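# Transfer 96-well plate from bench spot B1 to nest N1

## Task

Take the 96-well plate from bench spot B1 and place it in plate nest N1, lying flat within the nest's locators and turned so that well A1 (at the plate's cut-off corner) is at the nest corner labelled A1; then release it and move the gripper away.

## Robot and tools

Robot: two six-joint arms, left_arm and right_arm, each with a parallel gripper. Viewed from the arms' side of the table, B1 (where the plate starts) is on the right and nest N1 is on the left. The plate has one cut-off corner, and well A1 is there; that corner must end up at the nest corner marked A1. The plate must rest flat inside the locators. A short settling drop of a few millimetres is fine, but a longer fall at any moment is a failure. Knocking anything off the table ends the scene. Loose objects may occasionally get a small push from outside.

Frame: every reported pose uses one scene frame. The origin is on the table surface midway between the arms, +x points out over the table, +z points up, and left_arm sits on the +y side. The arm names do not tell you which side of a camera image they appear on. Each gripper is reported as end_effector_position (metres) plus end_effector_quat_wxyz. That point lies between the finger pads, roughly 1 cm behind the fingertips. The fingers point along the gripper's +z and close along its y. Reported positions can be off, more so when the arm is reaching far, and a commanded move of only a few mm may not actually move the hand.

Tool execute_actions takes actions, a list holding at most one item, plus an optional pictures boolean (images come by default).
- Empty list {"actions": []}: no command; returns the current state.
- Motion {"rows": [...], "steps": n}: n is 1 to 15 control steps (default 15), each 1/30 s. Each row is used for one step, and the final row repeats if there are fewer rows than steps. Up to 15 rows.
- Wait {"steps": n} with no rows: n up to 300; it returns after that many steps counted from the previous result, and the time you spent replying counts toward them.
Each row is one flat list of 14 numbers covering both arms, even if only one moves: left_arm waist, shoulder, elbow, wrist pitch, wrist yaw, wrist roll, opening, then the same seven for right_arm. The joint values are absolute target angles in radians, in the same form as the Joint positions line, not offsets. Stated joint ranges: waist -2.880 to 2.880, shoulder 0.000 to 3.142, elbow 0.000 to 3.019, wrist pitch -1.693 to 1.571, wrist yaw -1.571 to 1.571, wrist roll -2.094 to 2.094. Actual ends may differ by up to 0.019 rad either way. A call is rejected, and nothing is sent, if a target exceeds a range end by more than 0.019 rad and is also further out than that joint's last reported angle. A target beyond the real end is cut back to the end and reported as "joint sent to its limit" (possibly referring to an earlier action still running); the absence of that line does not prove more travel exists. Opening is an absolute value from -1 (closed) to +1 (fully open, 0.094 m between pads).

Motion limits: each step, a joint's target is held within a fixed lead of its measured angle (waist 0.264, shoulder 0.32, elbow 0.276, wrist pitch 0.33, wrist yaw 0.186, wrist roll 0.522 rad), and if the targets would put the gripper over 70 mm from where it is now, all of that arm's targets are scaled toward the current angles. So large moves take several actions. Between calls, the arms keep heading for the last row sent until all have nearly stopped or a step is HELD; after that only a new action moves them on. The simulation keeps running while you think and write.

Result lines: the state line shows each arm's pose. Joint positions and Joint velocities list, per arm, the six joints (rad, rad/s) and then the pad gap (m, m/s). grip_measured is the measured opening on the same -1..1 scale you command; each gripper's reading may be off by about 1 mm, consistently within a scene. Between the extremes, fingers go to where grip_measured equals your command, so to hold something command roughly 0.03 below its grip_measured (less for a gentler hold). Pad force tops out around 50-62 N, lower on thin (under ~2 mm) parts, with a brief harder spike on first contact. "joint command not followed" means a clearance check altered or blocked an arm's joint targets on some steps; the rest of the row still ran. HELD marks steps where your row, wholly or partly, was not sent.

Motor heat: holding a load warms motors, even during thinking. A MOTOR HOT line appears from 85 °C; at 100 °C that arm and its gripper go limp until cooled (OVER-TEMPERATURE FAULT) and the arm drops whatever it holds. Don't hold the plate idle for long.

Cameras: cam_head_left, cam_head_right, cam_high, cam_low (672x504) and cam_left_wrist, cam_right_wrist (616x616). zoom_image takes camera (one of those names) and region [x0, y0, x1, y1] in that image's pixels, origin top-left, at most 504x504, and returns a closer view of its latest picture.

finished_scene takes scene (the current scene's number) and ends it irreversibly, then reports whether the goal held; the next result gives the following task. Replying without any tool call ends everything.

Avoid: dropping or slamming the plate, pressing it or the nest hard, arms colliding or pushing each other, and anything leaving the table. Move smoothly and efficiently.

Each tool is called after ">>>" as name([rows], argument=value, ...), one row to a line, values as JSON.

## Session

>>> execute_actions(actions=[])

Scene clock: 0.00 s of 13200.00 s.
left_arm: end_effector_position=(+0.3950, +0.5931, +0.1254) grip_measured=+1.000 end_effector_quat_wxyz=(-0.029, -0.231, +0.973, -0.004) | right_arm: end_effector_position=(+0.6215, +0.3537, +0.3395) grip_measured=+1.000 end_effector_quat_wxyz=(+0.234, +0.215, +0.621, +0.717)
Joint positions: left_arm=[ 0.453  1.658  1.308 -1.278 -0.014  0.133  0.094] | right_arm=[ 0.925  2.15   1.875  0.413 -0.096  1.601  0.094]
Joint velocities: left_arm=[ 0.005 -0.015 -0.012  0.027  0.051  0.051  0.   ] | right_arm=[ 0.005 -0.005  0.012 -0.007 -0.022 -0.037  0.   ]

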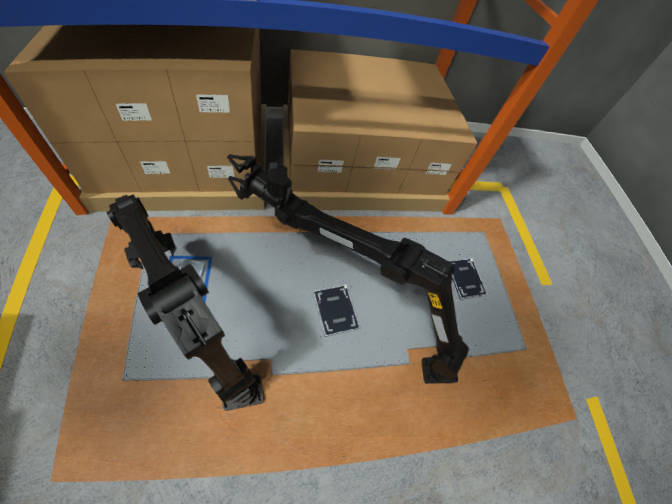

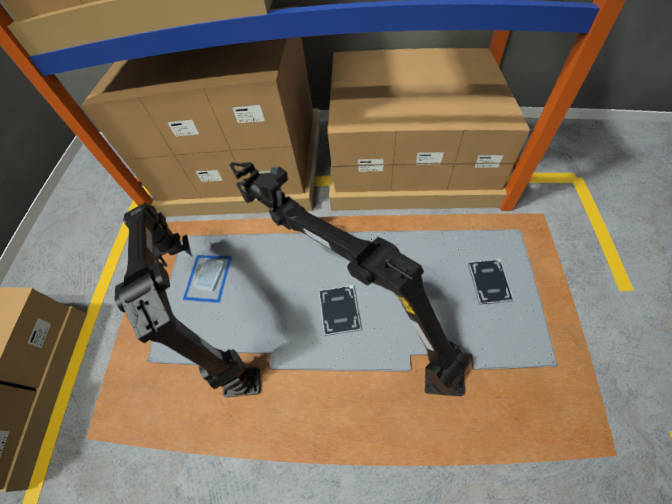

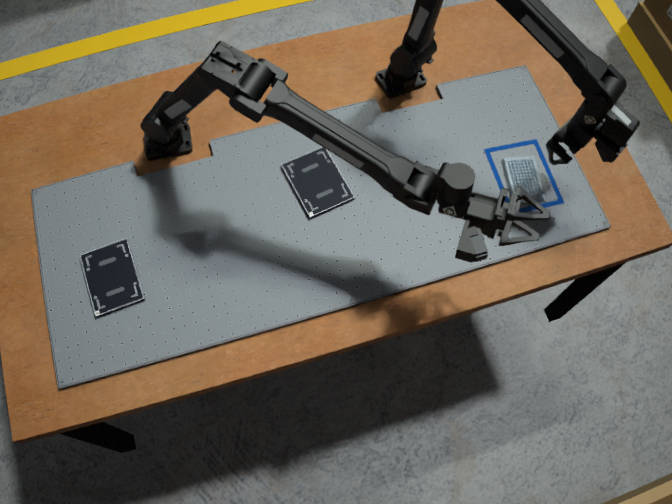

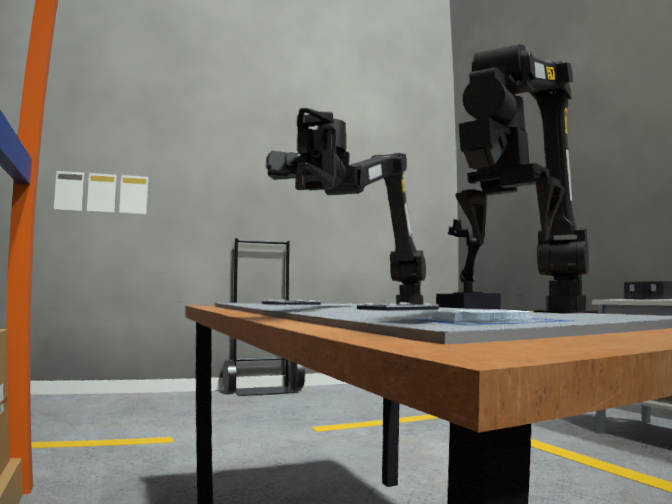

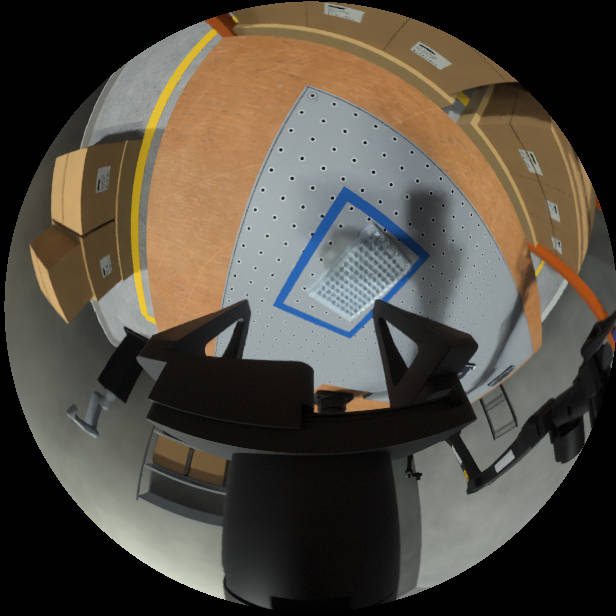

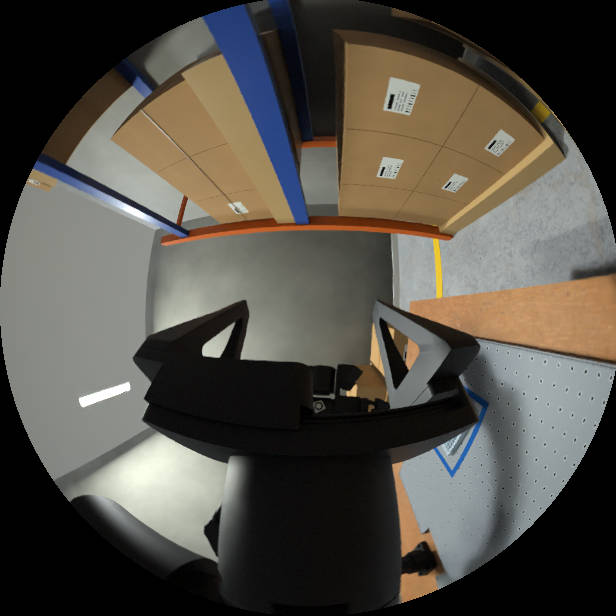

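>>> zoom_image(camera="cam_left_wrist", region=[265,175,445,345])

>>> zoom_image(camera="cam_high", region=[470,130,580,220])

>>> zoom_image(camera="cam_high", region=[60,225,170,330])

>>> zoom_image(camera="cam_head_right", region=[170,240,250,310])

>>> zoom_image(camera="cam_head_right", region=[450,245,530,315])

Region (265, 175, 445, 345) of cam_left_wrist's 616x616 image, scaled by 2.800, with more detail than that image has.

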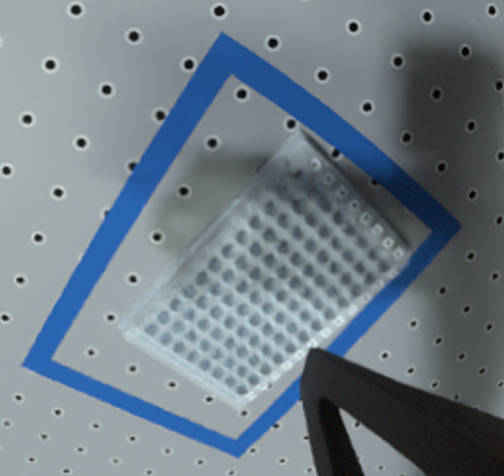

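Region (470, 130, 580, 220) of cam_high's 672x504 image, scaled by 4.582, with more detail than that image has; it fills the top 412 rows of this view, and the rest is white.

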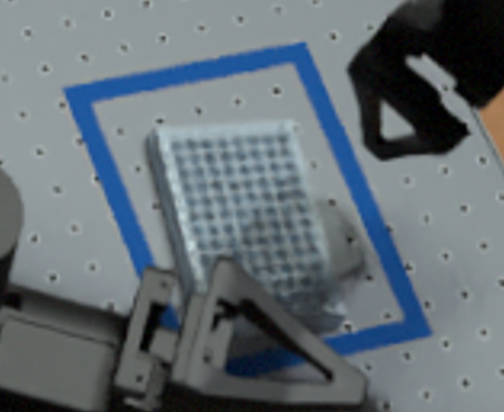

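Region (60, 225, 170, 330) of cam_high's 672x504 image, scaled by 4.582, with more detail than that image has; it fills the top 481 rows of this view, and the rest is white.

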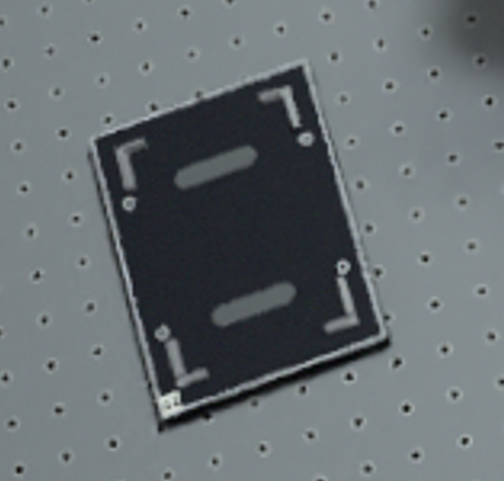

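Region (170, 240, 250, 310) of cam_head_right's 672x504 image, scaled by 6.300, with more detail than that image has; it fills the top 441 rows of this view, and the rest is white.

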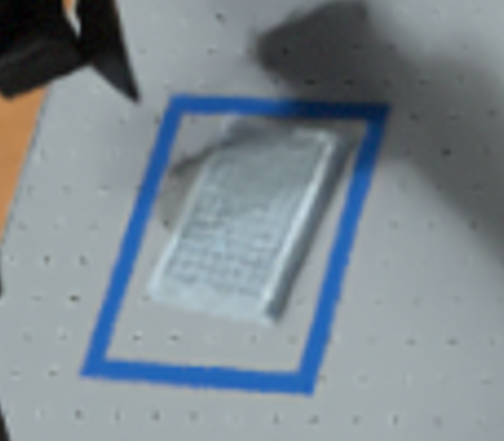

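Region (450, 245, 530, 315) of cam_head_right's 672x504 image, scaled by 6.300, with more detail than that image has; it fills the top 441 rows of this view, and the rest is white.

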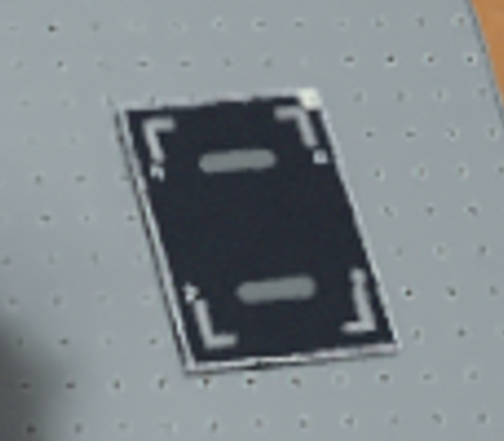

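>>> execute_actions(actions=[])

Scene clock: 20.70 s of 13200.00 s.
left_arm: end_effector_position=(+0.3950, +0.5931, +0.1254) grip_measured=+1.000 end_effector_quat_wxyz=(-0.029, -0.231, +0.973, -0.004) | right_arm: end_effector_position=(+0.6215, +0.3537, +0.3395) grip_measured=+1.000 end_effector_quat_wxyz=(+0.234, +0.215, +0.621, +0.717)
Joint positions: left_arm=[ 0.453  1.658  1.308 -1.278 -0.014  0.133  0.094] | right_arm=[ 0.925  2.15   1.875  0.413 -0.096  1.601  0.094]
Joint velocities: left_arm=[ 0.005 -0.015 -0.007 -0.002 -0.037  0.022  0.   ] | right_arm=[-0.005 -0.005  0.002  0.007 -0.051  0.007  0.   ]
Steps of this call (steps 1 to 90: nothing new was sent; then 17.70 s passed at rest). Readings (joint positions):
1: left_arm=[0.453 1.658 1.308 -1.278 -0.014 0.133] | right_arm=[0.925 2.150 1.875 0.413 -0.096 1.601]
2: left_arm=[0.453 1.658 1.308 -1.278 -0.014 0.133] | right_arm=[0.925 2.150 1.875 0.413 -0.096 1.601]
4: left_arm=[0.453 1.658 1.308 -1.278 -0.014 0.133] | right_arm=[0.925 2.150 1.875 0.413 -0.096 1.601]
8: left_arm=[0.453 1.658 1.308 -1.278 -0.014 0.133] | right_arm=[0.925 2.150 1.875 0.413 -0.096 1.601]
90: the state above

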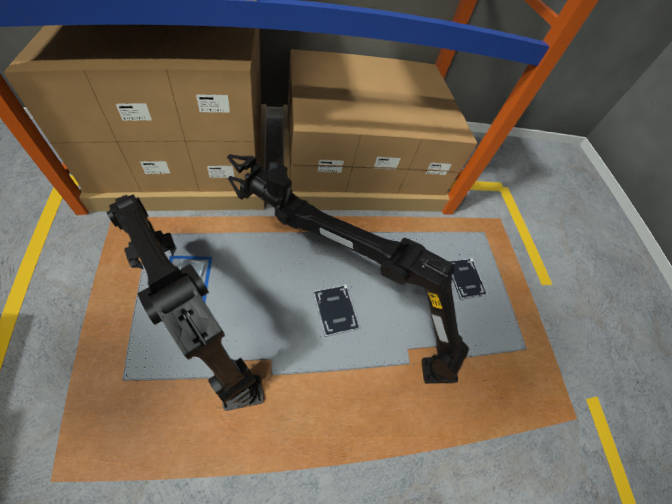

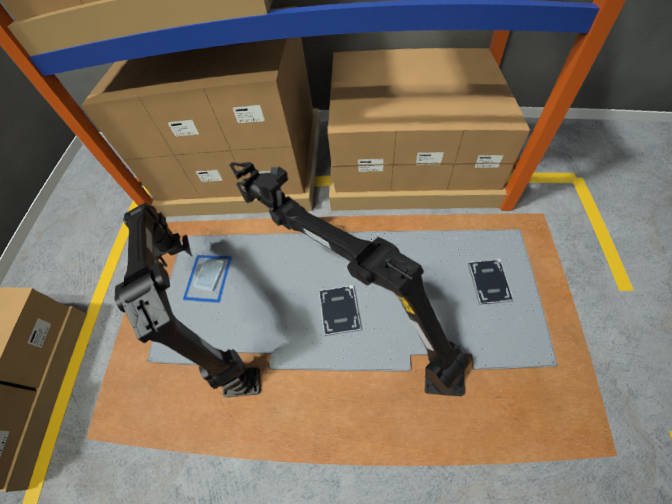

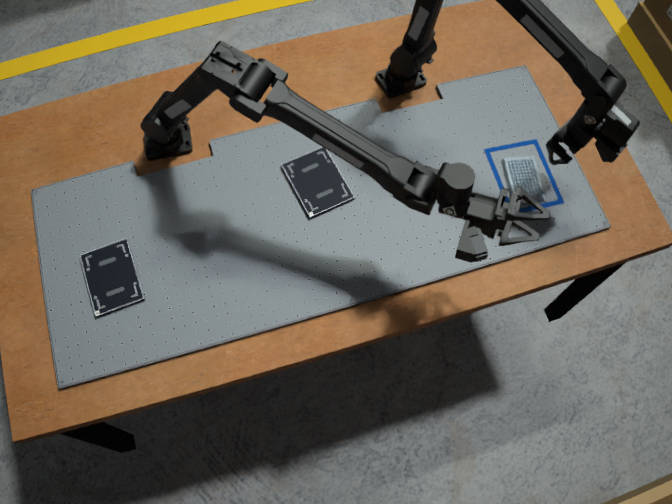

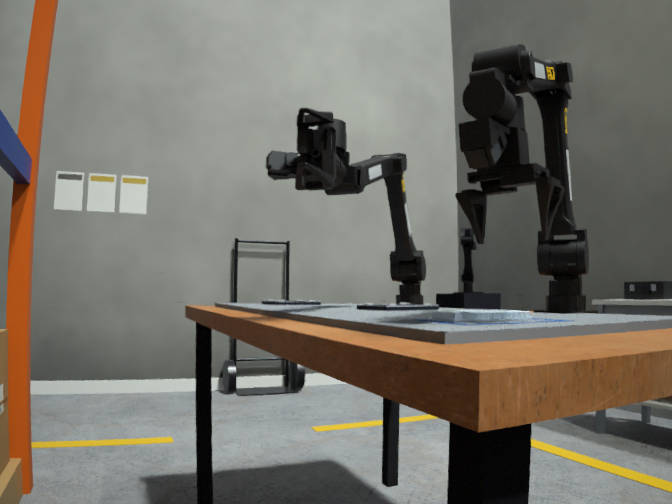

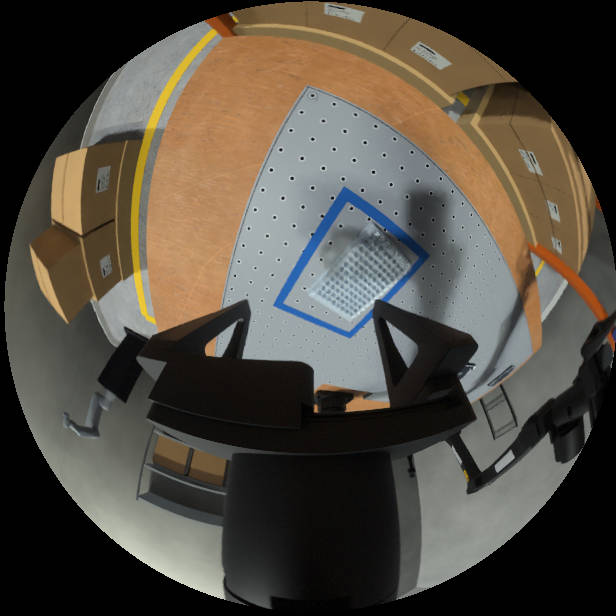

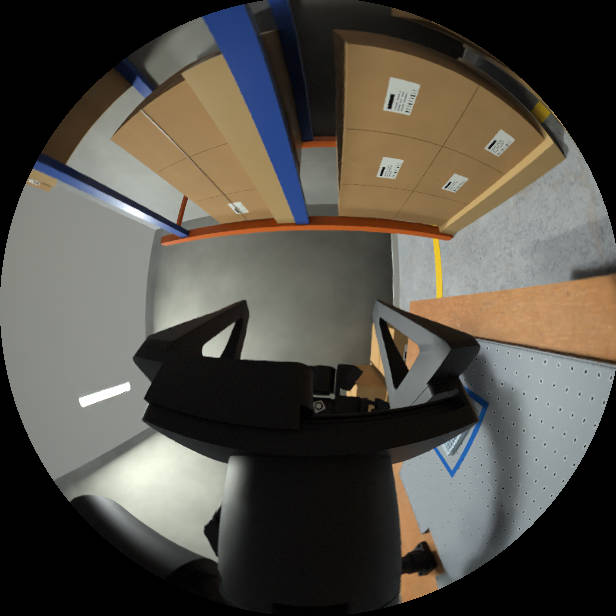

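>>> execute_actions([
  {"rows":[[0.453,1.658,1.308,-1.278,-0.014,0.133,1,0.924,2.149,1.874,0.411,-0.096,1.599,1],[0.453,1.658,1.308,-1.278,-0.014,0.133,1,0.918,2.147,1.872,0.405,-0.096,1.59,1],[0.453,1.658,1.308,-1.278,-0.014,0.133,1,0.91,2.143,1.868,0.394,-0.095,1.577,1],[0.453,1.658,1.308,-1.278,-0.014,0.133,1,0.9,2.137,1.862,0.381,-0.094,1.56,1],[0.453,1.658,1.308,-1.278,-0.014,0.133,1,0.885,2.13,1.855,0.362,-0.093,1.536,1],[0.453,1.658,1.308,-1.278,-0.014,0.133,1,0.867,2.122,1.846,0.341,-0.092,1.508,1],[0.453,1.658,1.308,-1.278,-0.014,0.133,1,0.846,2.111,1.835,0.314,-0.09,1.473,1],[0.453,1.658,1.308,-1.278,-0.014,0.133,1,0.823,2.1,1.824,0.285,-0.089,1.436,1],[0.453,1.658,1.308,-1.278,-0.014,0.133,1,0.798,2.087,1.811,0.253,-0.087,1.395,1],[0.453,1.658,1.308,-1.278,-0.014,0.133,1,0.768,2.073,1.797,0.216,-0.085,1.347,1],[0.453,1.658,1.308,-1.278,-0.014,0.133,1,0.737,2.058,1.781,0.177,-0.083,1.297,1],[0.453,1.658,1.308,-1.278,-0.014,0.133,1,0.704,2.041,1.764,0.135,-0.08,1.243,1],[0.453,1.658,1.308,-1.278,-0.014,0.133,1,0.668,2.023,1.746,0.089,-0.078,1.184,1],[0.453,1.658,1.308,-1.278,-0.014,0.133,1,0.63,2.005,1.728,0.042,-0.075,1.124,1],[0.453,1.658,1.308,-1.278,-0.014,0.133,1,0.59,1.985,1.708,-0.008,-0.072,1.059,1]],"steps":15},
], pictures=false)

>>> execute_actions([
  {"rows":[[0.453,1.658,1.308,-1.278,-0.014,0.134,1,0.548,1.965,1.687,-0.06,-0.069,0.991,1],[0.451,1.656,1.306,-1.277,-0.014,0.139,1,0.505,1.943,1.665,-0.114,-0.066,0.922,1],[0.449,1.654,1.303,-1.275,-0.014,0.146,1,0.462,1.922,1.644,-0.168,-0.063,0.852,1],[0.446,1.65,1.299,-1.273,-0.013,0.156,1,0.417,1.9,1.621,-0.226,-0.06,0.779,1],[0.441,1.646,1.295,-1.27,-0.013,0.169,1,0.371,1.877,1.598,-0.283,-0.056,0.705,1],[0.436,1.641,1.289,-1.267,-0.013,0.184,1,0.324,1.854,1.575,-0.342,-0.053,0.629,1],[0.431,1.635,1.282,-1.263,-0.012,0.203,1,0.277,1.831,1.551,-0.401,-0.05,0.553,1],[0.424,1.629,1.275,-1.259,-0.012,0.222,1,0.232,1.809,1.529,-0.458,-0.046,0.479,1],[0.417,1.621,1.267,-1.254,-0.011,0.245,1,0.185,1.786,1.505,-0.517,-0.043,0.403,1],[0.41,1.614,1.259,-1.25,-0.01,0.268,1,0.138,1.763,1.482,-0.576,-0.04,0.327,1],[0.401,1.605,1.249,-1.244,-0.01,0.294,1,0.092,1.74,1.459,-0.633,-0.036,0.253,1],[0.393,1.597,1.24,-1.239,-0.009,0.32,1,0.047,1.718,1.436,-0.691,-0.033,0.18,1],[0.384,1.588,1.23,-1.233,-0.008,0.348,1,0.004,1.697,1.415,-0.745,-0.03,0.11,1],[0.375,1.578,1.219,-1.227,-0.008,0.376,1,-0.039,1.675,1.393,-0.799,-0.027,0.041,1],[0.366,1.569,1.209,-1.221,-0.007,0.404,1,-0.081,1.655,1.373,-0.851,-0.024,-0.027,1]],"steps":15},
], pictures=false)

>>> execute_actions([
  {"rows":[[0.357,1.56,1.199,-1.215,-0.006,0.432,1,-0.121,1.635,1.352,-0.901,-0.021,-0.092,1],[0.348,1.55,1.188,-1.209,-0.006,0.46,1,-0.159,1.617,1.334,-0.948,-0.018,-0.152,1],[0.339,1.541,1.178,-1.203,-0.005,0.488,1,-0.195,1.599,1.316,-0.994,-0.016,-0.211,1],[0.331,1.533,1.169,-1.198,-0.004,0.514,1,-0.228,1.582,1.299,-1.036,-0.013,-0.265,1],[0.322,1.524,1.159,-1.192,-0.003,0.54,1,-0.259,1.567,1.283,-1.075,-0.011,-0.315,1],[0.315,1.517,1.151,-1.188,-0.003,0.563,1,-0.289,1.553,1.269,-1.112,-0.009,-0.363,1],[0.308,1.509,1.143,-1.183,-0.002,0.586,1,-0.314,1.54,1.256,-1.144,-0.007,-0.404,1],[0.301,1.503,1.136,-1.179,-0.002,0.605,1,-0.337,1.529,1.245,-1.173,-0.006,-0.441,1],[0.296,1.497,1.129,-1.175,-0.001,0.624,1,-0.358,1.518,1.234,-1.2,-0.004,-0.476,1],[0.291,1.492,1.123,-1.172,-0.001,0.639,1,-0.376,1.51,1.225,-1.221,-0.003,-0.504,1],[0.286,1.488,1.119,-1.169,0,0.652,1,-0.391,1.503,1.218,-1.24,-0.002,-0.528,1],[0.283,1.484,1.115,-1.167,0,0.662,1,-0.401,1.497,1.212,-1.253,-0.001,-0.545,1],[0.281,1.482,1.112,-1.165,0,0.669,1,-0.409,1.493,1.208,-1.264,0,-0.558,1],[0.279,1.48,1.11,-1.164,0,0.674,1,-0.415,1.491,1.206,-1.27,0,-0.567,1],[0.279,1.48,1.11,-1.164,0,0.675,1,-0.416,1.49,1.205,-1.272,0,-0.569,1]],"steps":15},
], pictures=false)

>>> execute_actions([
  {"steps":15},
])

Scene clock: 53.07 s of 13200.00 s.
left_arm: end_effector_position=(+0.3950, +0.5931, +0.1254) grip_measured=+1.000 end_effector_quat_wxyz=(-0.029, -0.231, +0.973, -0.004) | right_arm: end_effector_position=(+0.7042, +0.2499, +0.2543) grip_measured=+1.000 end_effector_quat_wxyz=(+0.305, +0.237, +0.720, +0.576)
Joint positions: left_arm=[ 0.453  1.658  1.308 -1.278 -0.014  0.133  0.094] | right_arm=[ 0.777  2.129  1.798  0.18  -0.088  1.388  0.094]
Joint velocities: left_arm=[-0.005 -0.005 -0.007 -0.007  0.022 -0.007  0.   ] | right_arm=[-0.689 -0.093 -0.261 -0.764  0.022 -0.667  0.   ]
Steps of this call (steps 1 to 90: nothing new was sent; then 28.87 s passed at rest; steps 91 to 105: all 15 steps of this action). Readings (joint positions):
91: left_arm=[0.453 1.658 1.308 -1.278 -0.014 0.133] | right_arm=[0.925 2.150 1.875 0.413 -0.096 1.601]
92: left_arm=[0.453 1.658 1.308 -1.278 -0.014 0.133] | right_arm=[0.925 2.150 1.875 0.413 -0.096 1.601]
94: left_arm=[0.453 1.658 1.308 -1.278 -0.014 0.133] | right_arm=[0.923 2.150 1.875 0.406 -0.096 1.595]
98: left_arm=[0.453 1.658 1.308 -1.278 -0.014 0.133] | right_arm=[0.903 2.146 1.861 0.344 -0.096 1.540]
105: the state above

Scene clock: 53.57 s of 13200.00 s.
left_arm: end_effector_position=(+0.3909, +0.5582, +0.1072) grip_measured=+1.000 end_effector_quat_wxyz=(-0.040, -0.121, +0.992, -0.011) | right_arm: end_effector_position=(+0.7703, -0.1085, +0.1324) grip_measured=+1.000 end_effector_quat_wxyz=(+0.330, +0.309, +0.853, +0.262)
Joint positions: left_arm=[ 0.394  1.636  1.228 -1.244 -0.012  0.297  0.094] | right_arm=[ 0.361  1.989  1.565 -0.278 -0.047  0.979  0.094]
Joint velocities: left_arm=[-0.327 -0.239 -0.305  0.183 -0.037  0.769  0.   ] | right_arm=[-0.874 -0.493 -0.554 -0.891  0.037 -0.784  0.   ]
Steps of this call (steps 1 to 15: all 15 steps of this action). Readings (joint positions):
1: left_arm=[0.453 1.658 1.308 -1.278 -0.014 0.133] | right_arm=[0.753 2.126 1.787 0.153 -0.086 1.364]
2: left_arm=[0.453 1.658 1.308 -1.278 -0.014 0.133] | right_arm=[0.728 2.123 1.777 0.126 -0.084 1.338]
4: left_arm=[0.453 1.658 1.308 -1.278 -0.014 0.136] | right_arm=[0.676 2.114 1.755 0.066 -0.080 1.283]
8: left_arm=[0.448 1.658 1.295 -1.275 -0.014 0.167] | right_arm=[0.565 2.084 1.696 -0.061 -0.069 1.170]
15: the state above

Scene clock: 54.07 s of 13200.00 s.
left_arm: end_effector_position=(+0.3915, +0.5033, +0.1226) grip_measured=+1.000 end_effector_quat_wxyz=(+0.000, +0.095, +0.995, +0.002) | right_arm: end_effector_position=(+0.5951, -0.4457, +0.1292) grip_measured=+1.000 end_effector_quat_wxyz=(+0.196, +0.356, +0.913, +0.034)
Joint positions: left_arm=[ 0.284  1.506  1.119 -1.181 -0.003  0.622  0.094] | right_arm=[-0.127  1.69   1.307 -0.788 -0.011  0.521  0.094]
Joint velocities: left_arm=[-0.054 -0.024 -0.081  0.007  0.022  0.3    0.   ] | right_arm=[-1.079 -0.581 -0.291 -1.14   0.007 -1.062  0.   ]
Steps of this call (steps 1 to 15: all 15 steps of this action). Readings (joint positions):
1: left_arm=[0.383 1.627 1.217 -1.238 -0.011 0.321] | right_arm=[0.331 1.973 1.545 -0.309 -0.044 0.951]
2: left_arm=[0.372 1.617 1.207 -1.233 -0.010 0.347] | right_arm=[0.300 1.955 1.525 -0.341 -0.041 0.923]
4: left_arm=[0.350 1.595 1.187 -1.221 -0.008 0.398] | right_arm=[0.239 1.918 1.485 -0.404 -0.035 0.866]
8: left_arm=[0.315 1.547 1.154 -1.201 -0.006 0.498] | right_arm=[0.112 1.838 1.409 -0.535 -0.024 0.749]
15: the state above

Scene clock: 54.57 s of 13200.00 s.
left_arm: end_effector_position=(+0.3911, +0.5024, +0.1214) grip_measured=+1.000 end_effector_quat_wxyz=(+0.000, +0.117, +0.993, +0.002) | right_arm: end_effector_position=(+0.3983, -0.5360, +0.1601) grip_measured=+1.000 end_effector_quat_wxyz=(+0.010, +0.050, +0.999, -0.007)
Joint positions: left_arm=[ 0.283  1.506  1.115 -1.178 -0.003  0.665  0.094] | right_arm=[-0.432  1.495  1.21  -1.263  0.003 -0.43   0.094]
Joint velocities: left_arm=[-0.015 -0.034 -0.017  0.002  0.037 -0.051  0.   ] | right_arm=[ 0.2   -0.005 -0.012 -0.002 -0.051 -0.799  0.   ]
Steps of this call (steps 1 to 15: the robot went on to your last target). Readings (joint positions):
1: left_arm=[0.283 1.506 1.117 -1.180 -0.003 0.631] | right_arm=[-0.165 1.671 1.297 -0.828 -0.010 0.484]
2: left_arm=[0.283 1.506 1.116 -1.179 -0.003 0.638] | right_arm=[-0.203 1.653 1.289 -0.872 -0.009 0.444]
4: left_arm=[0.283 1.506 1.115 -1.178 -0.003 0.649] | right_arm=[-0.281 1.619 1.273 -0.973 -0.006 0.347]
8: left_arm=[0.283 1.506 1.115 -1.178 -0.003 0.659] | right_arm=[-0.421 1.543 1.228 -1.202 0.002 0.015]
15: the state above

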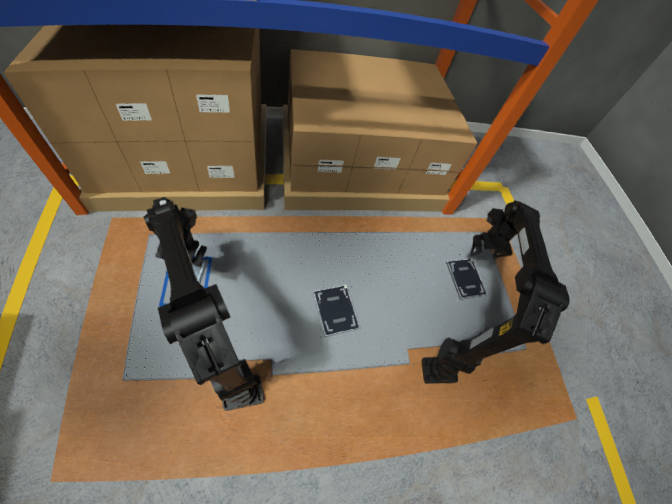

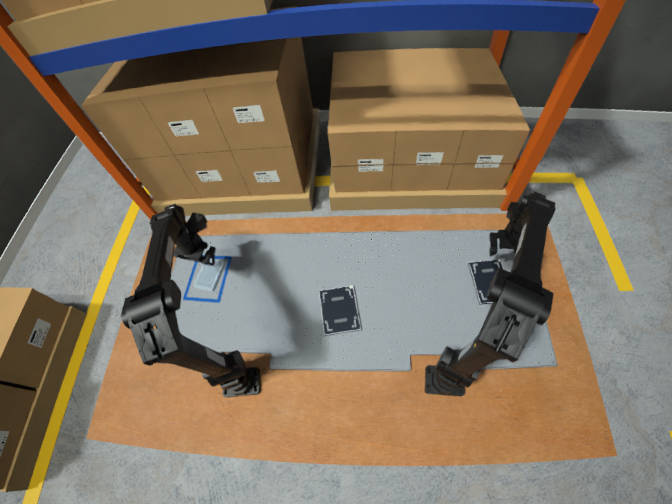

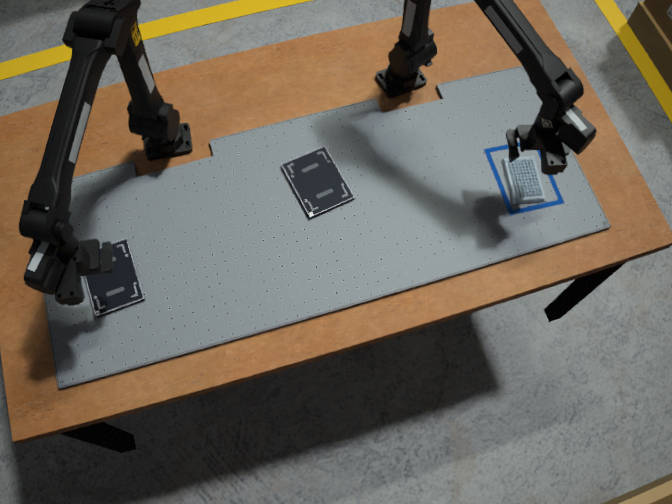

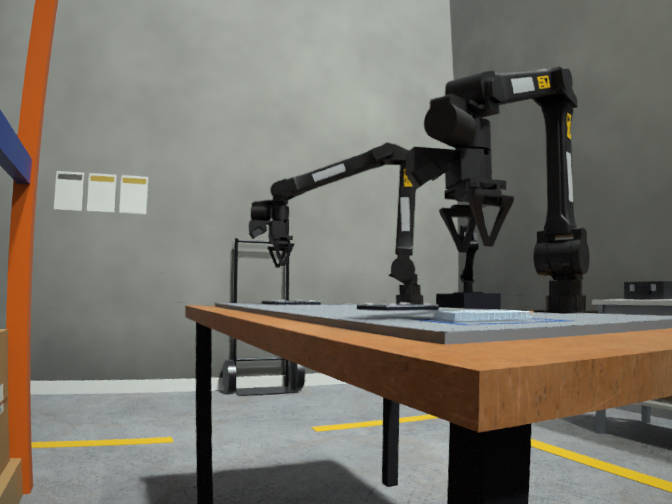

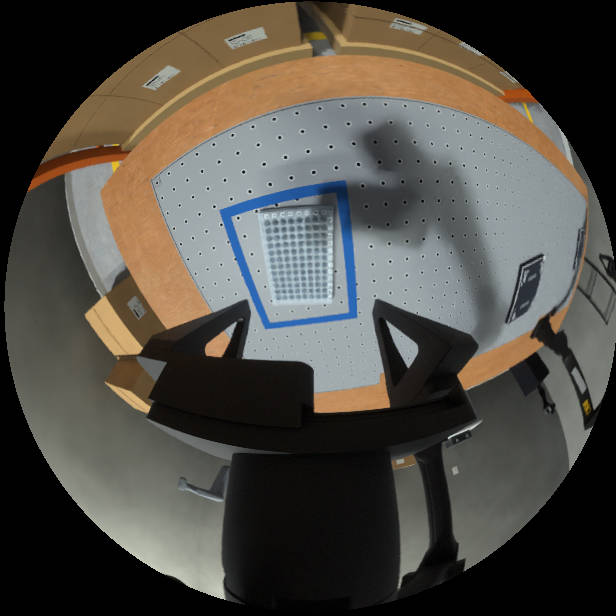

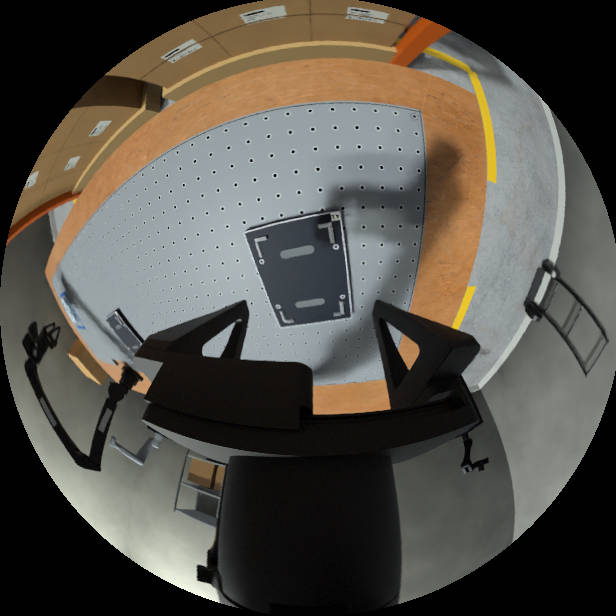

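>>> zoom_image(camera="cam_left_wrist", region=[230,190,390,320])

>>> execute_actions(actions=[])

>>> zoom_image(camera="cam_right_wrist", region=[220,200,400,340])

Region (230, 190, 390, 320) of cam_left_wrist's 616x616 image, scaled by 3.150, with more detail than that image has; it fills the top 410 rows of this view, and the rest is white.

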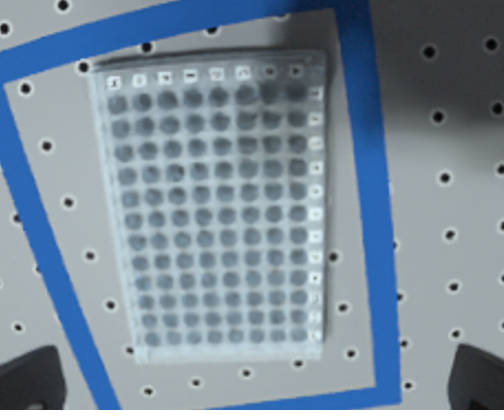

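Scene clock: 56.90 s of 13200.00 s.
left_arm: end_effector_position=(+0.3911, +0.5024, +0.1214) grip_measured=+1.000 end_effector_quat_wxyz=(+0.000, +0.118, +0.993, +0.002) | right_arm: end_effector_position=(+0.4019, -0.5295, +0.1601) grip_measured=+1.000 end_effector_quat_wxyz=(+0.009, -0.020, +1.000, -0.006)
Joint positions: left_arm=[ 0.283  1.506  1.115 -1.178 -0.003  0.667  0.094] | right_arm=[-0.415  1.495  1.21  -1.263  0.001 -0.554  0.094]
Joint velocities: left_arm=[-0.005 -0.015 -0.012  0.007  0.037  0.007  0.   ] | right_arm=[ 0.005 -0.034  0.007 -0.007  0.022  0.022  0.   ]
Steps of this call (steps 1 to 30: the robot went on to your last target; steps 31 to 70: nothing new was sent). Readings (joint positions):
1: left_arm=[0.283 1.506 1.115 -1.178 -0.003 0.665] | right_arm=[-0.425 1.495 1.210 -1.263 0.002 -0.455]
2: left_arm=[0.283 1.506 1.115 -1.178 -0.003 0.666] | right_arm=[-0.420 1.495 1.210 -1.263 0.002 -0.475]
4: left_arm=[0.283 1.506 1.115 -1.178 -0.003 0.666] | right_arm=[-0.416 1.495 1.210 -1.263 0.001 -0.504]
8: left_arm=[0.283 1.506 1.115 -1.178 -0.003 0.667] | right_arm=[-0.415 1.495 1.210 -1.263 0.001 -0.533]
70: the state above
All arms were judged still, so your last target was given up. Only a new action makes them travel on or press farther. Fingers that are still opening or closing keep moving.

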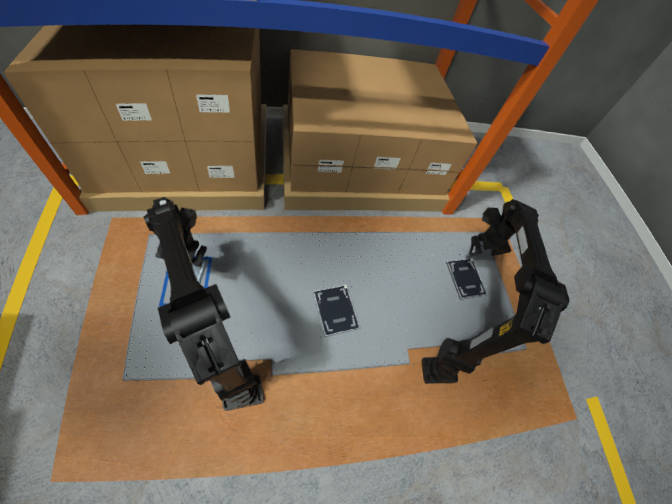

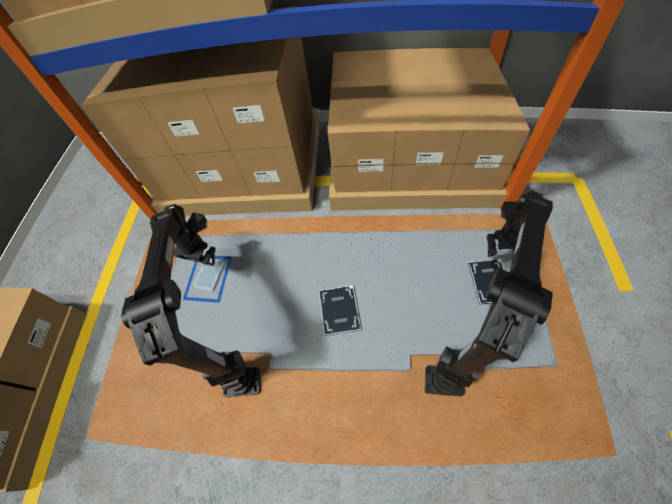

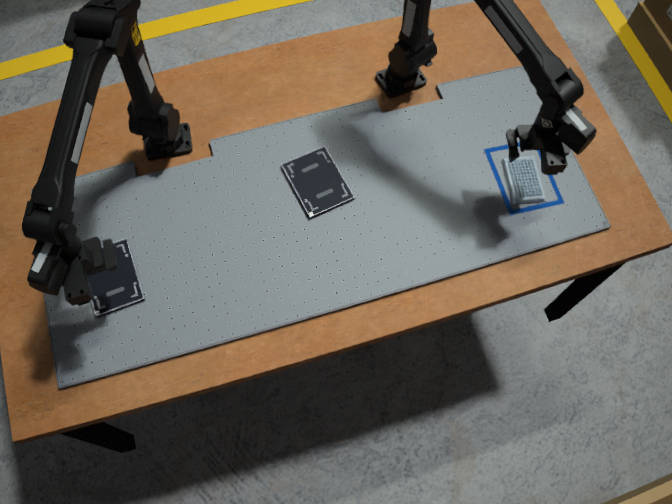

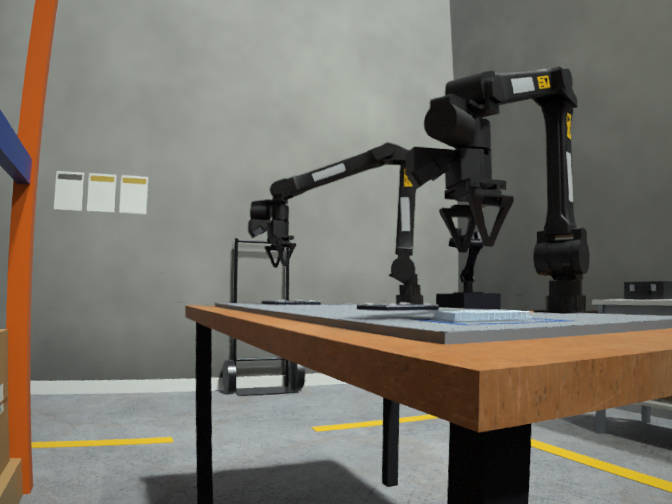

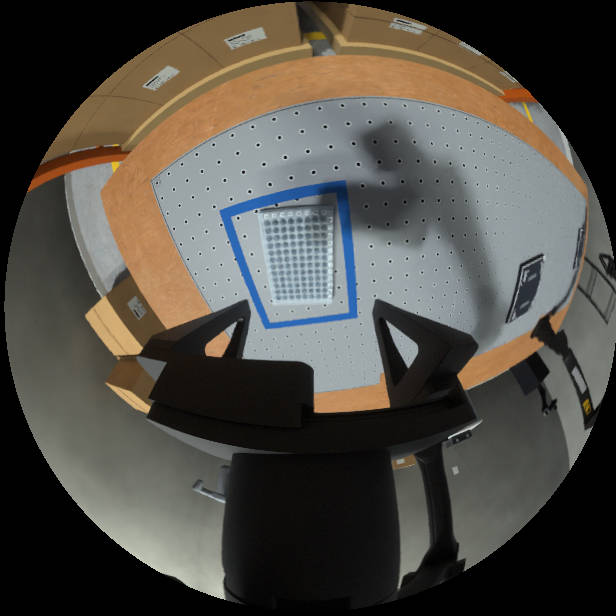

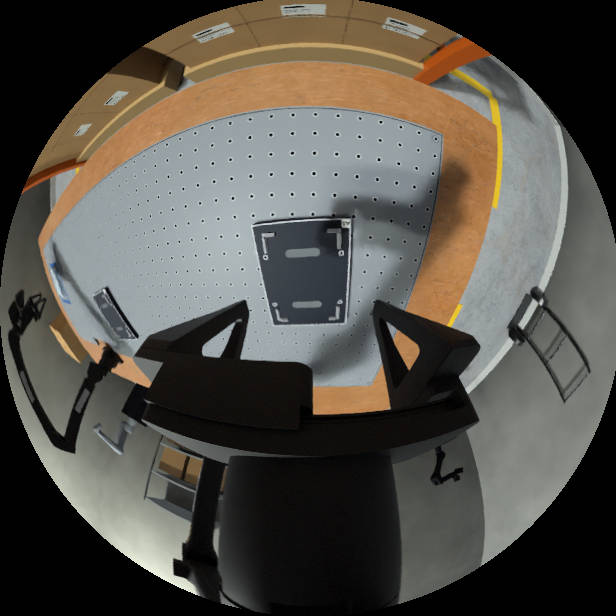

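Region (220, 200, 400, 340) of cam_right_wrist's 616x616 image, scaled by 2.800, with more detail than that image has.

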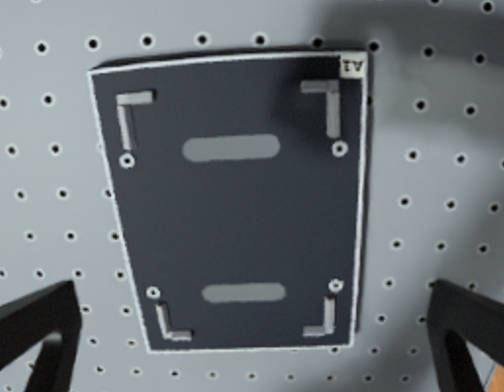

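>>> execute_actions([
  {"rows":[[0.284,1.51,1.112,-1.17,0,0.665,1,-0.416,1.49,1.205,-1.272,0,-0.569,1],[0.286,1.516,1.107,-1.158,0,0.663,1,-0.416,1.49,1.205,-1.272,0,-0.569,1],[0.288,1.524,1.101,-1.143,0,0.661,1,-0.416,1.49,1.205,-1.272,0,-0.569,1],[0.291,1.534,1.094,-1.125,0,0.659,1,-0.416,1.49,1.205,-1.272,0,-0.569,1],[0.294,1.546,1.086,-1.105,0,0.657,1,-0.416,1.49,1.205,-1.272,0,-0.569,1],[0.297,1.558,1.077,-1.085,0,0.655,1,-0.416,1.49,1.205,-1.272,0,-0.569,1],[0.3,1.571,1.068,-1.064,0,0.653,1,-0.416,1.49,1.205,-1.272,0,-0.569,1],[0.303,1.584,1.059,-1.043,0,0.651,1,-0.416,1.49,1.205,-1.272,0,-0.569,1],[0.306,1.596,1.05,-1.023,0,0.649,1,-0.416,1.49,1.205,-1.272,0,-0.569,1],[0.309,1.607,1.042,-1.004,0,0.647,1,-0.416,1.49,1.205,-1.272,0,-0.569,1],[0.311,1.616,1.035,-0.988,0,0.645,1,-0.416,1.49,1.205,-1.272,0,-0.569,1],[0.313,1.623,1.03,-0.976,0,0.643,1,-0.416,1.49,1.205,-1.272,0,-0.569,1],[0.314,1.628,1.026,-0.968,0,0.641,1,-0.416,1.49,1.205,-1.272,0,-0.569,1],[0.315,1.631,1.024,-0.963,0,0.64,1,-0.416,1.49,1.205,-1.272,0,-0.569,1],[0.315,1.632,1.023,-0.961,0,0.64,1,-0.416,1.49,1.205,-1.272,0,-0.569,1]],"steps":15},
], pictures=false)

>>> execute_actions([
  {"steps":12},
])

>>> zoom_image(camera="cam_left_wrist", region=[220,190,400,330])

>>> zoom_image(camera="cam_low", region=[400,250,560,340])

Scene clock: 75.27 s of 13200.00 s.
left_arm: end_effector_position=(+0.3912, +0.5142, +0.0467) grip_measured=+1.000 end_effector_quat_wxyz=(-0.003, +0.099, +0.995, -0.000) | right_arm: end_effector_position=(+0.4019, -0.5295, +0.1601) grip_measured=+1.000 end_effector_quat_wxyz=(+0.009, -0.020, +1.000, -0.006)
Joint positions: left_arm=[ 0.308  1.62   1.029 -0.986 -0.003  0.654  0.094] | right_arm=[-0.415  1.495  1.21  -1.263  0.001 -0.554  0.094]
Joint velocities: left_arm=[ 0.073  0.308 -0.159  0.173 -0.007 -0.007  0.   ] | right_arm=[ 0.005  0.005  0.007  0.012  0.007 -0.022  0.   ]
Steps of this call (steps 1 to 90: nothing new was sent; then 14.87 s passed at rest; steps 91 to 105: all 15 steps of this action). Readings (joint positions):
91: left_arm=[0.283 1.506 1.115 -1.178 -0.003 0.667] | right_arm=[-0.415 1.495 1.210 -1.263 0.001 -0.554]
92: left_arm=[0.283 1.506 1.115 -1.176 -0.003 0.667] | right_arm=[-0.415 1.495 1.210 -1.263 0.001 -0.554]
94: left_arm=[0.283 1.506 1.111 -1.162 -0.003 0.667] | right_arm=[-0.415 1.495 1.210 -1.263 0.001 -0.554]
98: left_arm=[0.287 1.523 1.085 -1.094 -0.003 0.664] | right_arm=[-0.415 1.495 1.210 -1.263 0.001 -0.554]
105: the state above

Scene clock: 75.67 s of 13200.00 s.
left_arm: end_effector_position=(+0.3881, +0.5140, +0.0366) grip_measured=+1.000 end_effector_quat_wxyz=(-0.010, +0.095, +0.995, -0.004) | right_arm: end_effector_position=(+0.4019, -0.5295, +0.1601) grip_measured=+1.000 end_effector_quat_wxyz=(+0.009, -0.020, +1.000, -0.006)
Joint positions: left_arm=[ 0.311  1.638  1.019 -0.973 -0.003  0.649  0.094] | right_arm=[-0.415  1.495  1.21  -1.263  0.001 -0.554  0.094]
Joint velocities: left_arm=[ 0.005 -0.005 -0.017 -0.007 -0.037  0.007  0.   ] | right_arm=[-0.015 -0.005  0.007 -0.012 -0.066  0.051  0.   ]
Steps of this call (steps 1 to 12: the robot went on to your last target). Readings (joint positions):
1: left_arm=[0.310 1.629 1.025 -0.982 -0.003 0.653] | right_arm=[-0.415 1.495 1.210 -1.263 0.001 -0.554]
2: left_arm=[0.311 1.635 1.022 -0.979 -0.003 0.651] | right_arm=[-0.415 1.495 1.210 -1.263 0.001 -0.554]
4: left_arm=[0.311 1.638 1.019 -0.978 -0.003 0.650] | right_arm=[-0.415 1.495 1.210 -1.263 0.001 -0.554]
8: left_arm=[0.311 1.638 1.019 -0.974 -0.003 0.649] | right_arm=[-0.415 1.495 1.210 -1.263 0.001 -0.554]
12: the state above

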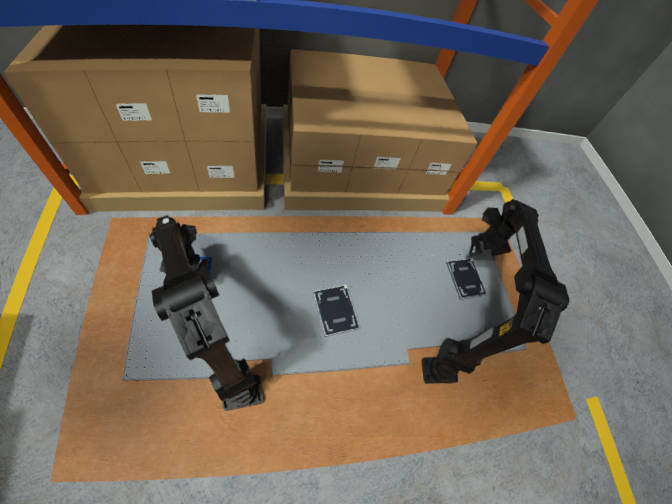

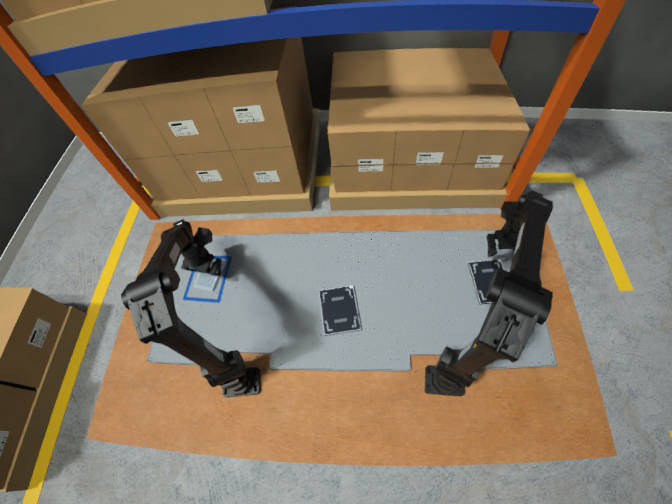

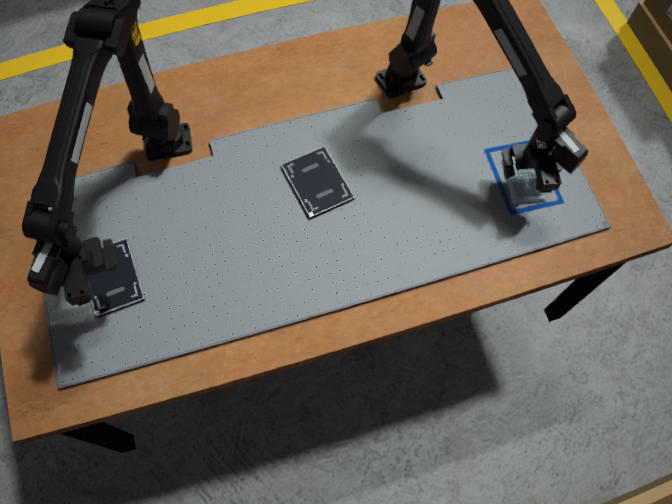

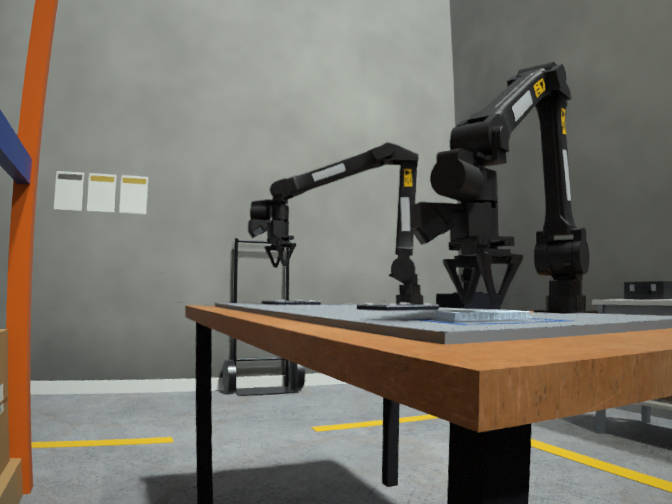

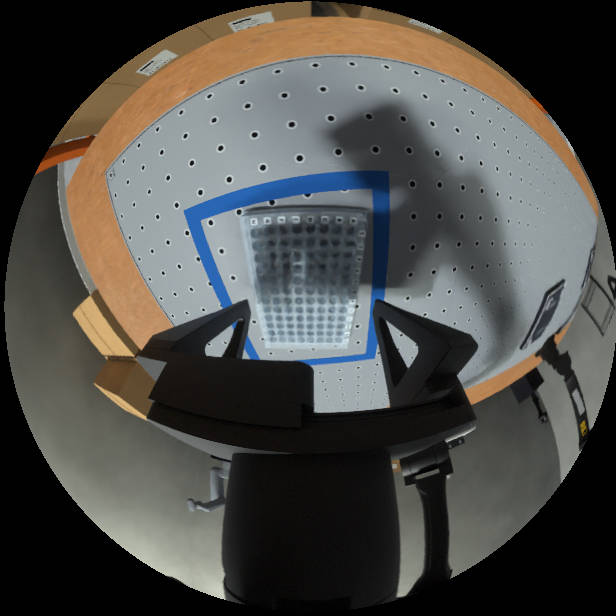

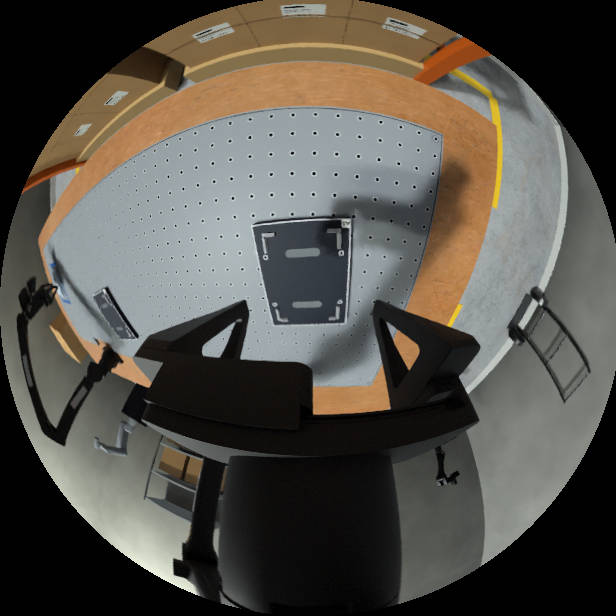

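Region (220, 190, 400, 330) of cam_left_wrist's 616x616 image, scaled by 2.800, with more detail than that image has.

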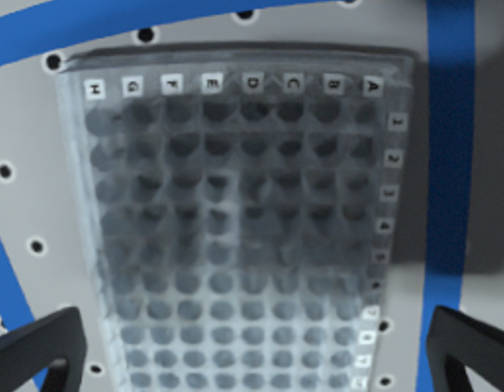

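Region (400, 250, 560, 340) of cam_low's 672x504 image, scaled by 3.150, with more detail than that image has; it fills the top 284 rows of this view, and the rest is white.

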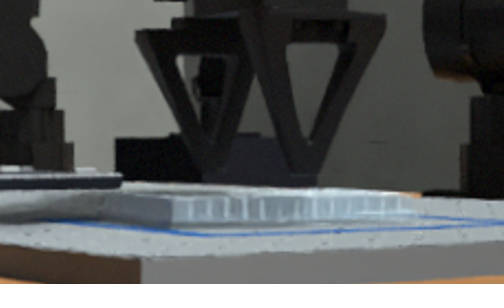

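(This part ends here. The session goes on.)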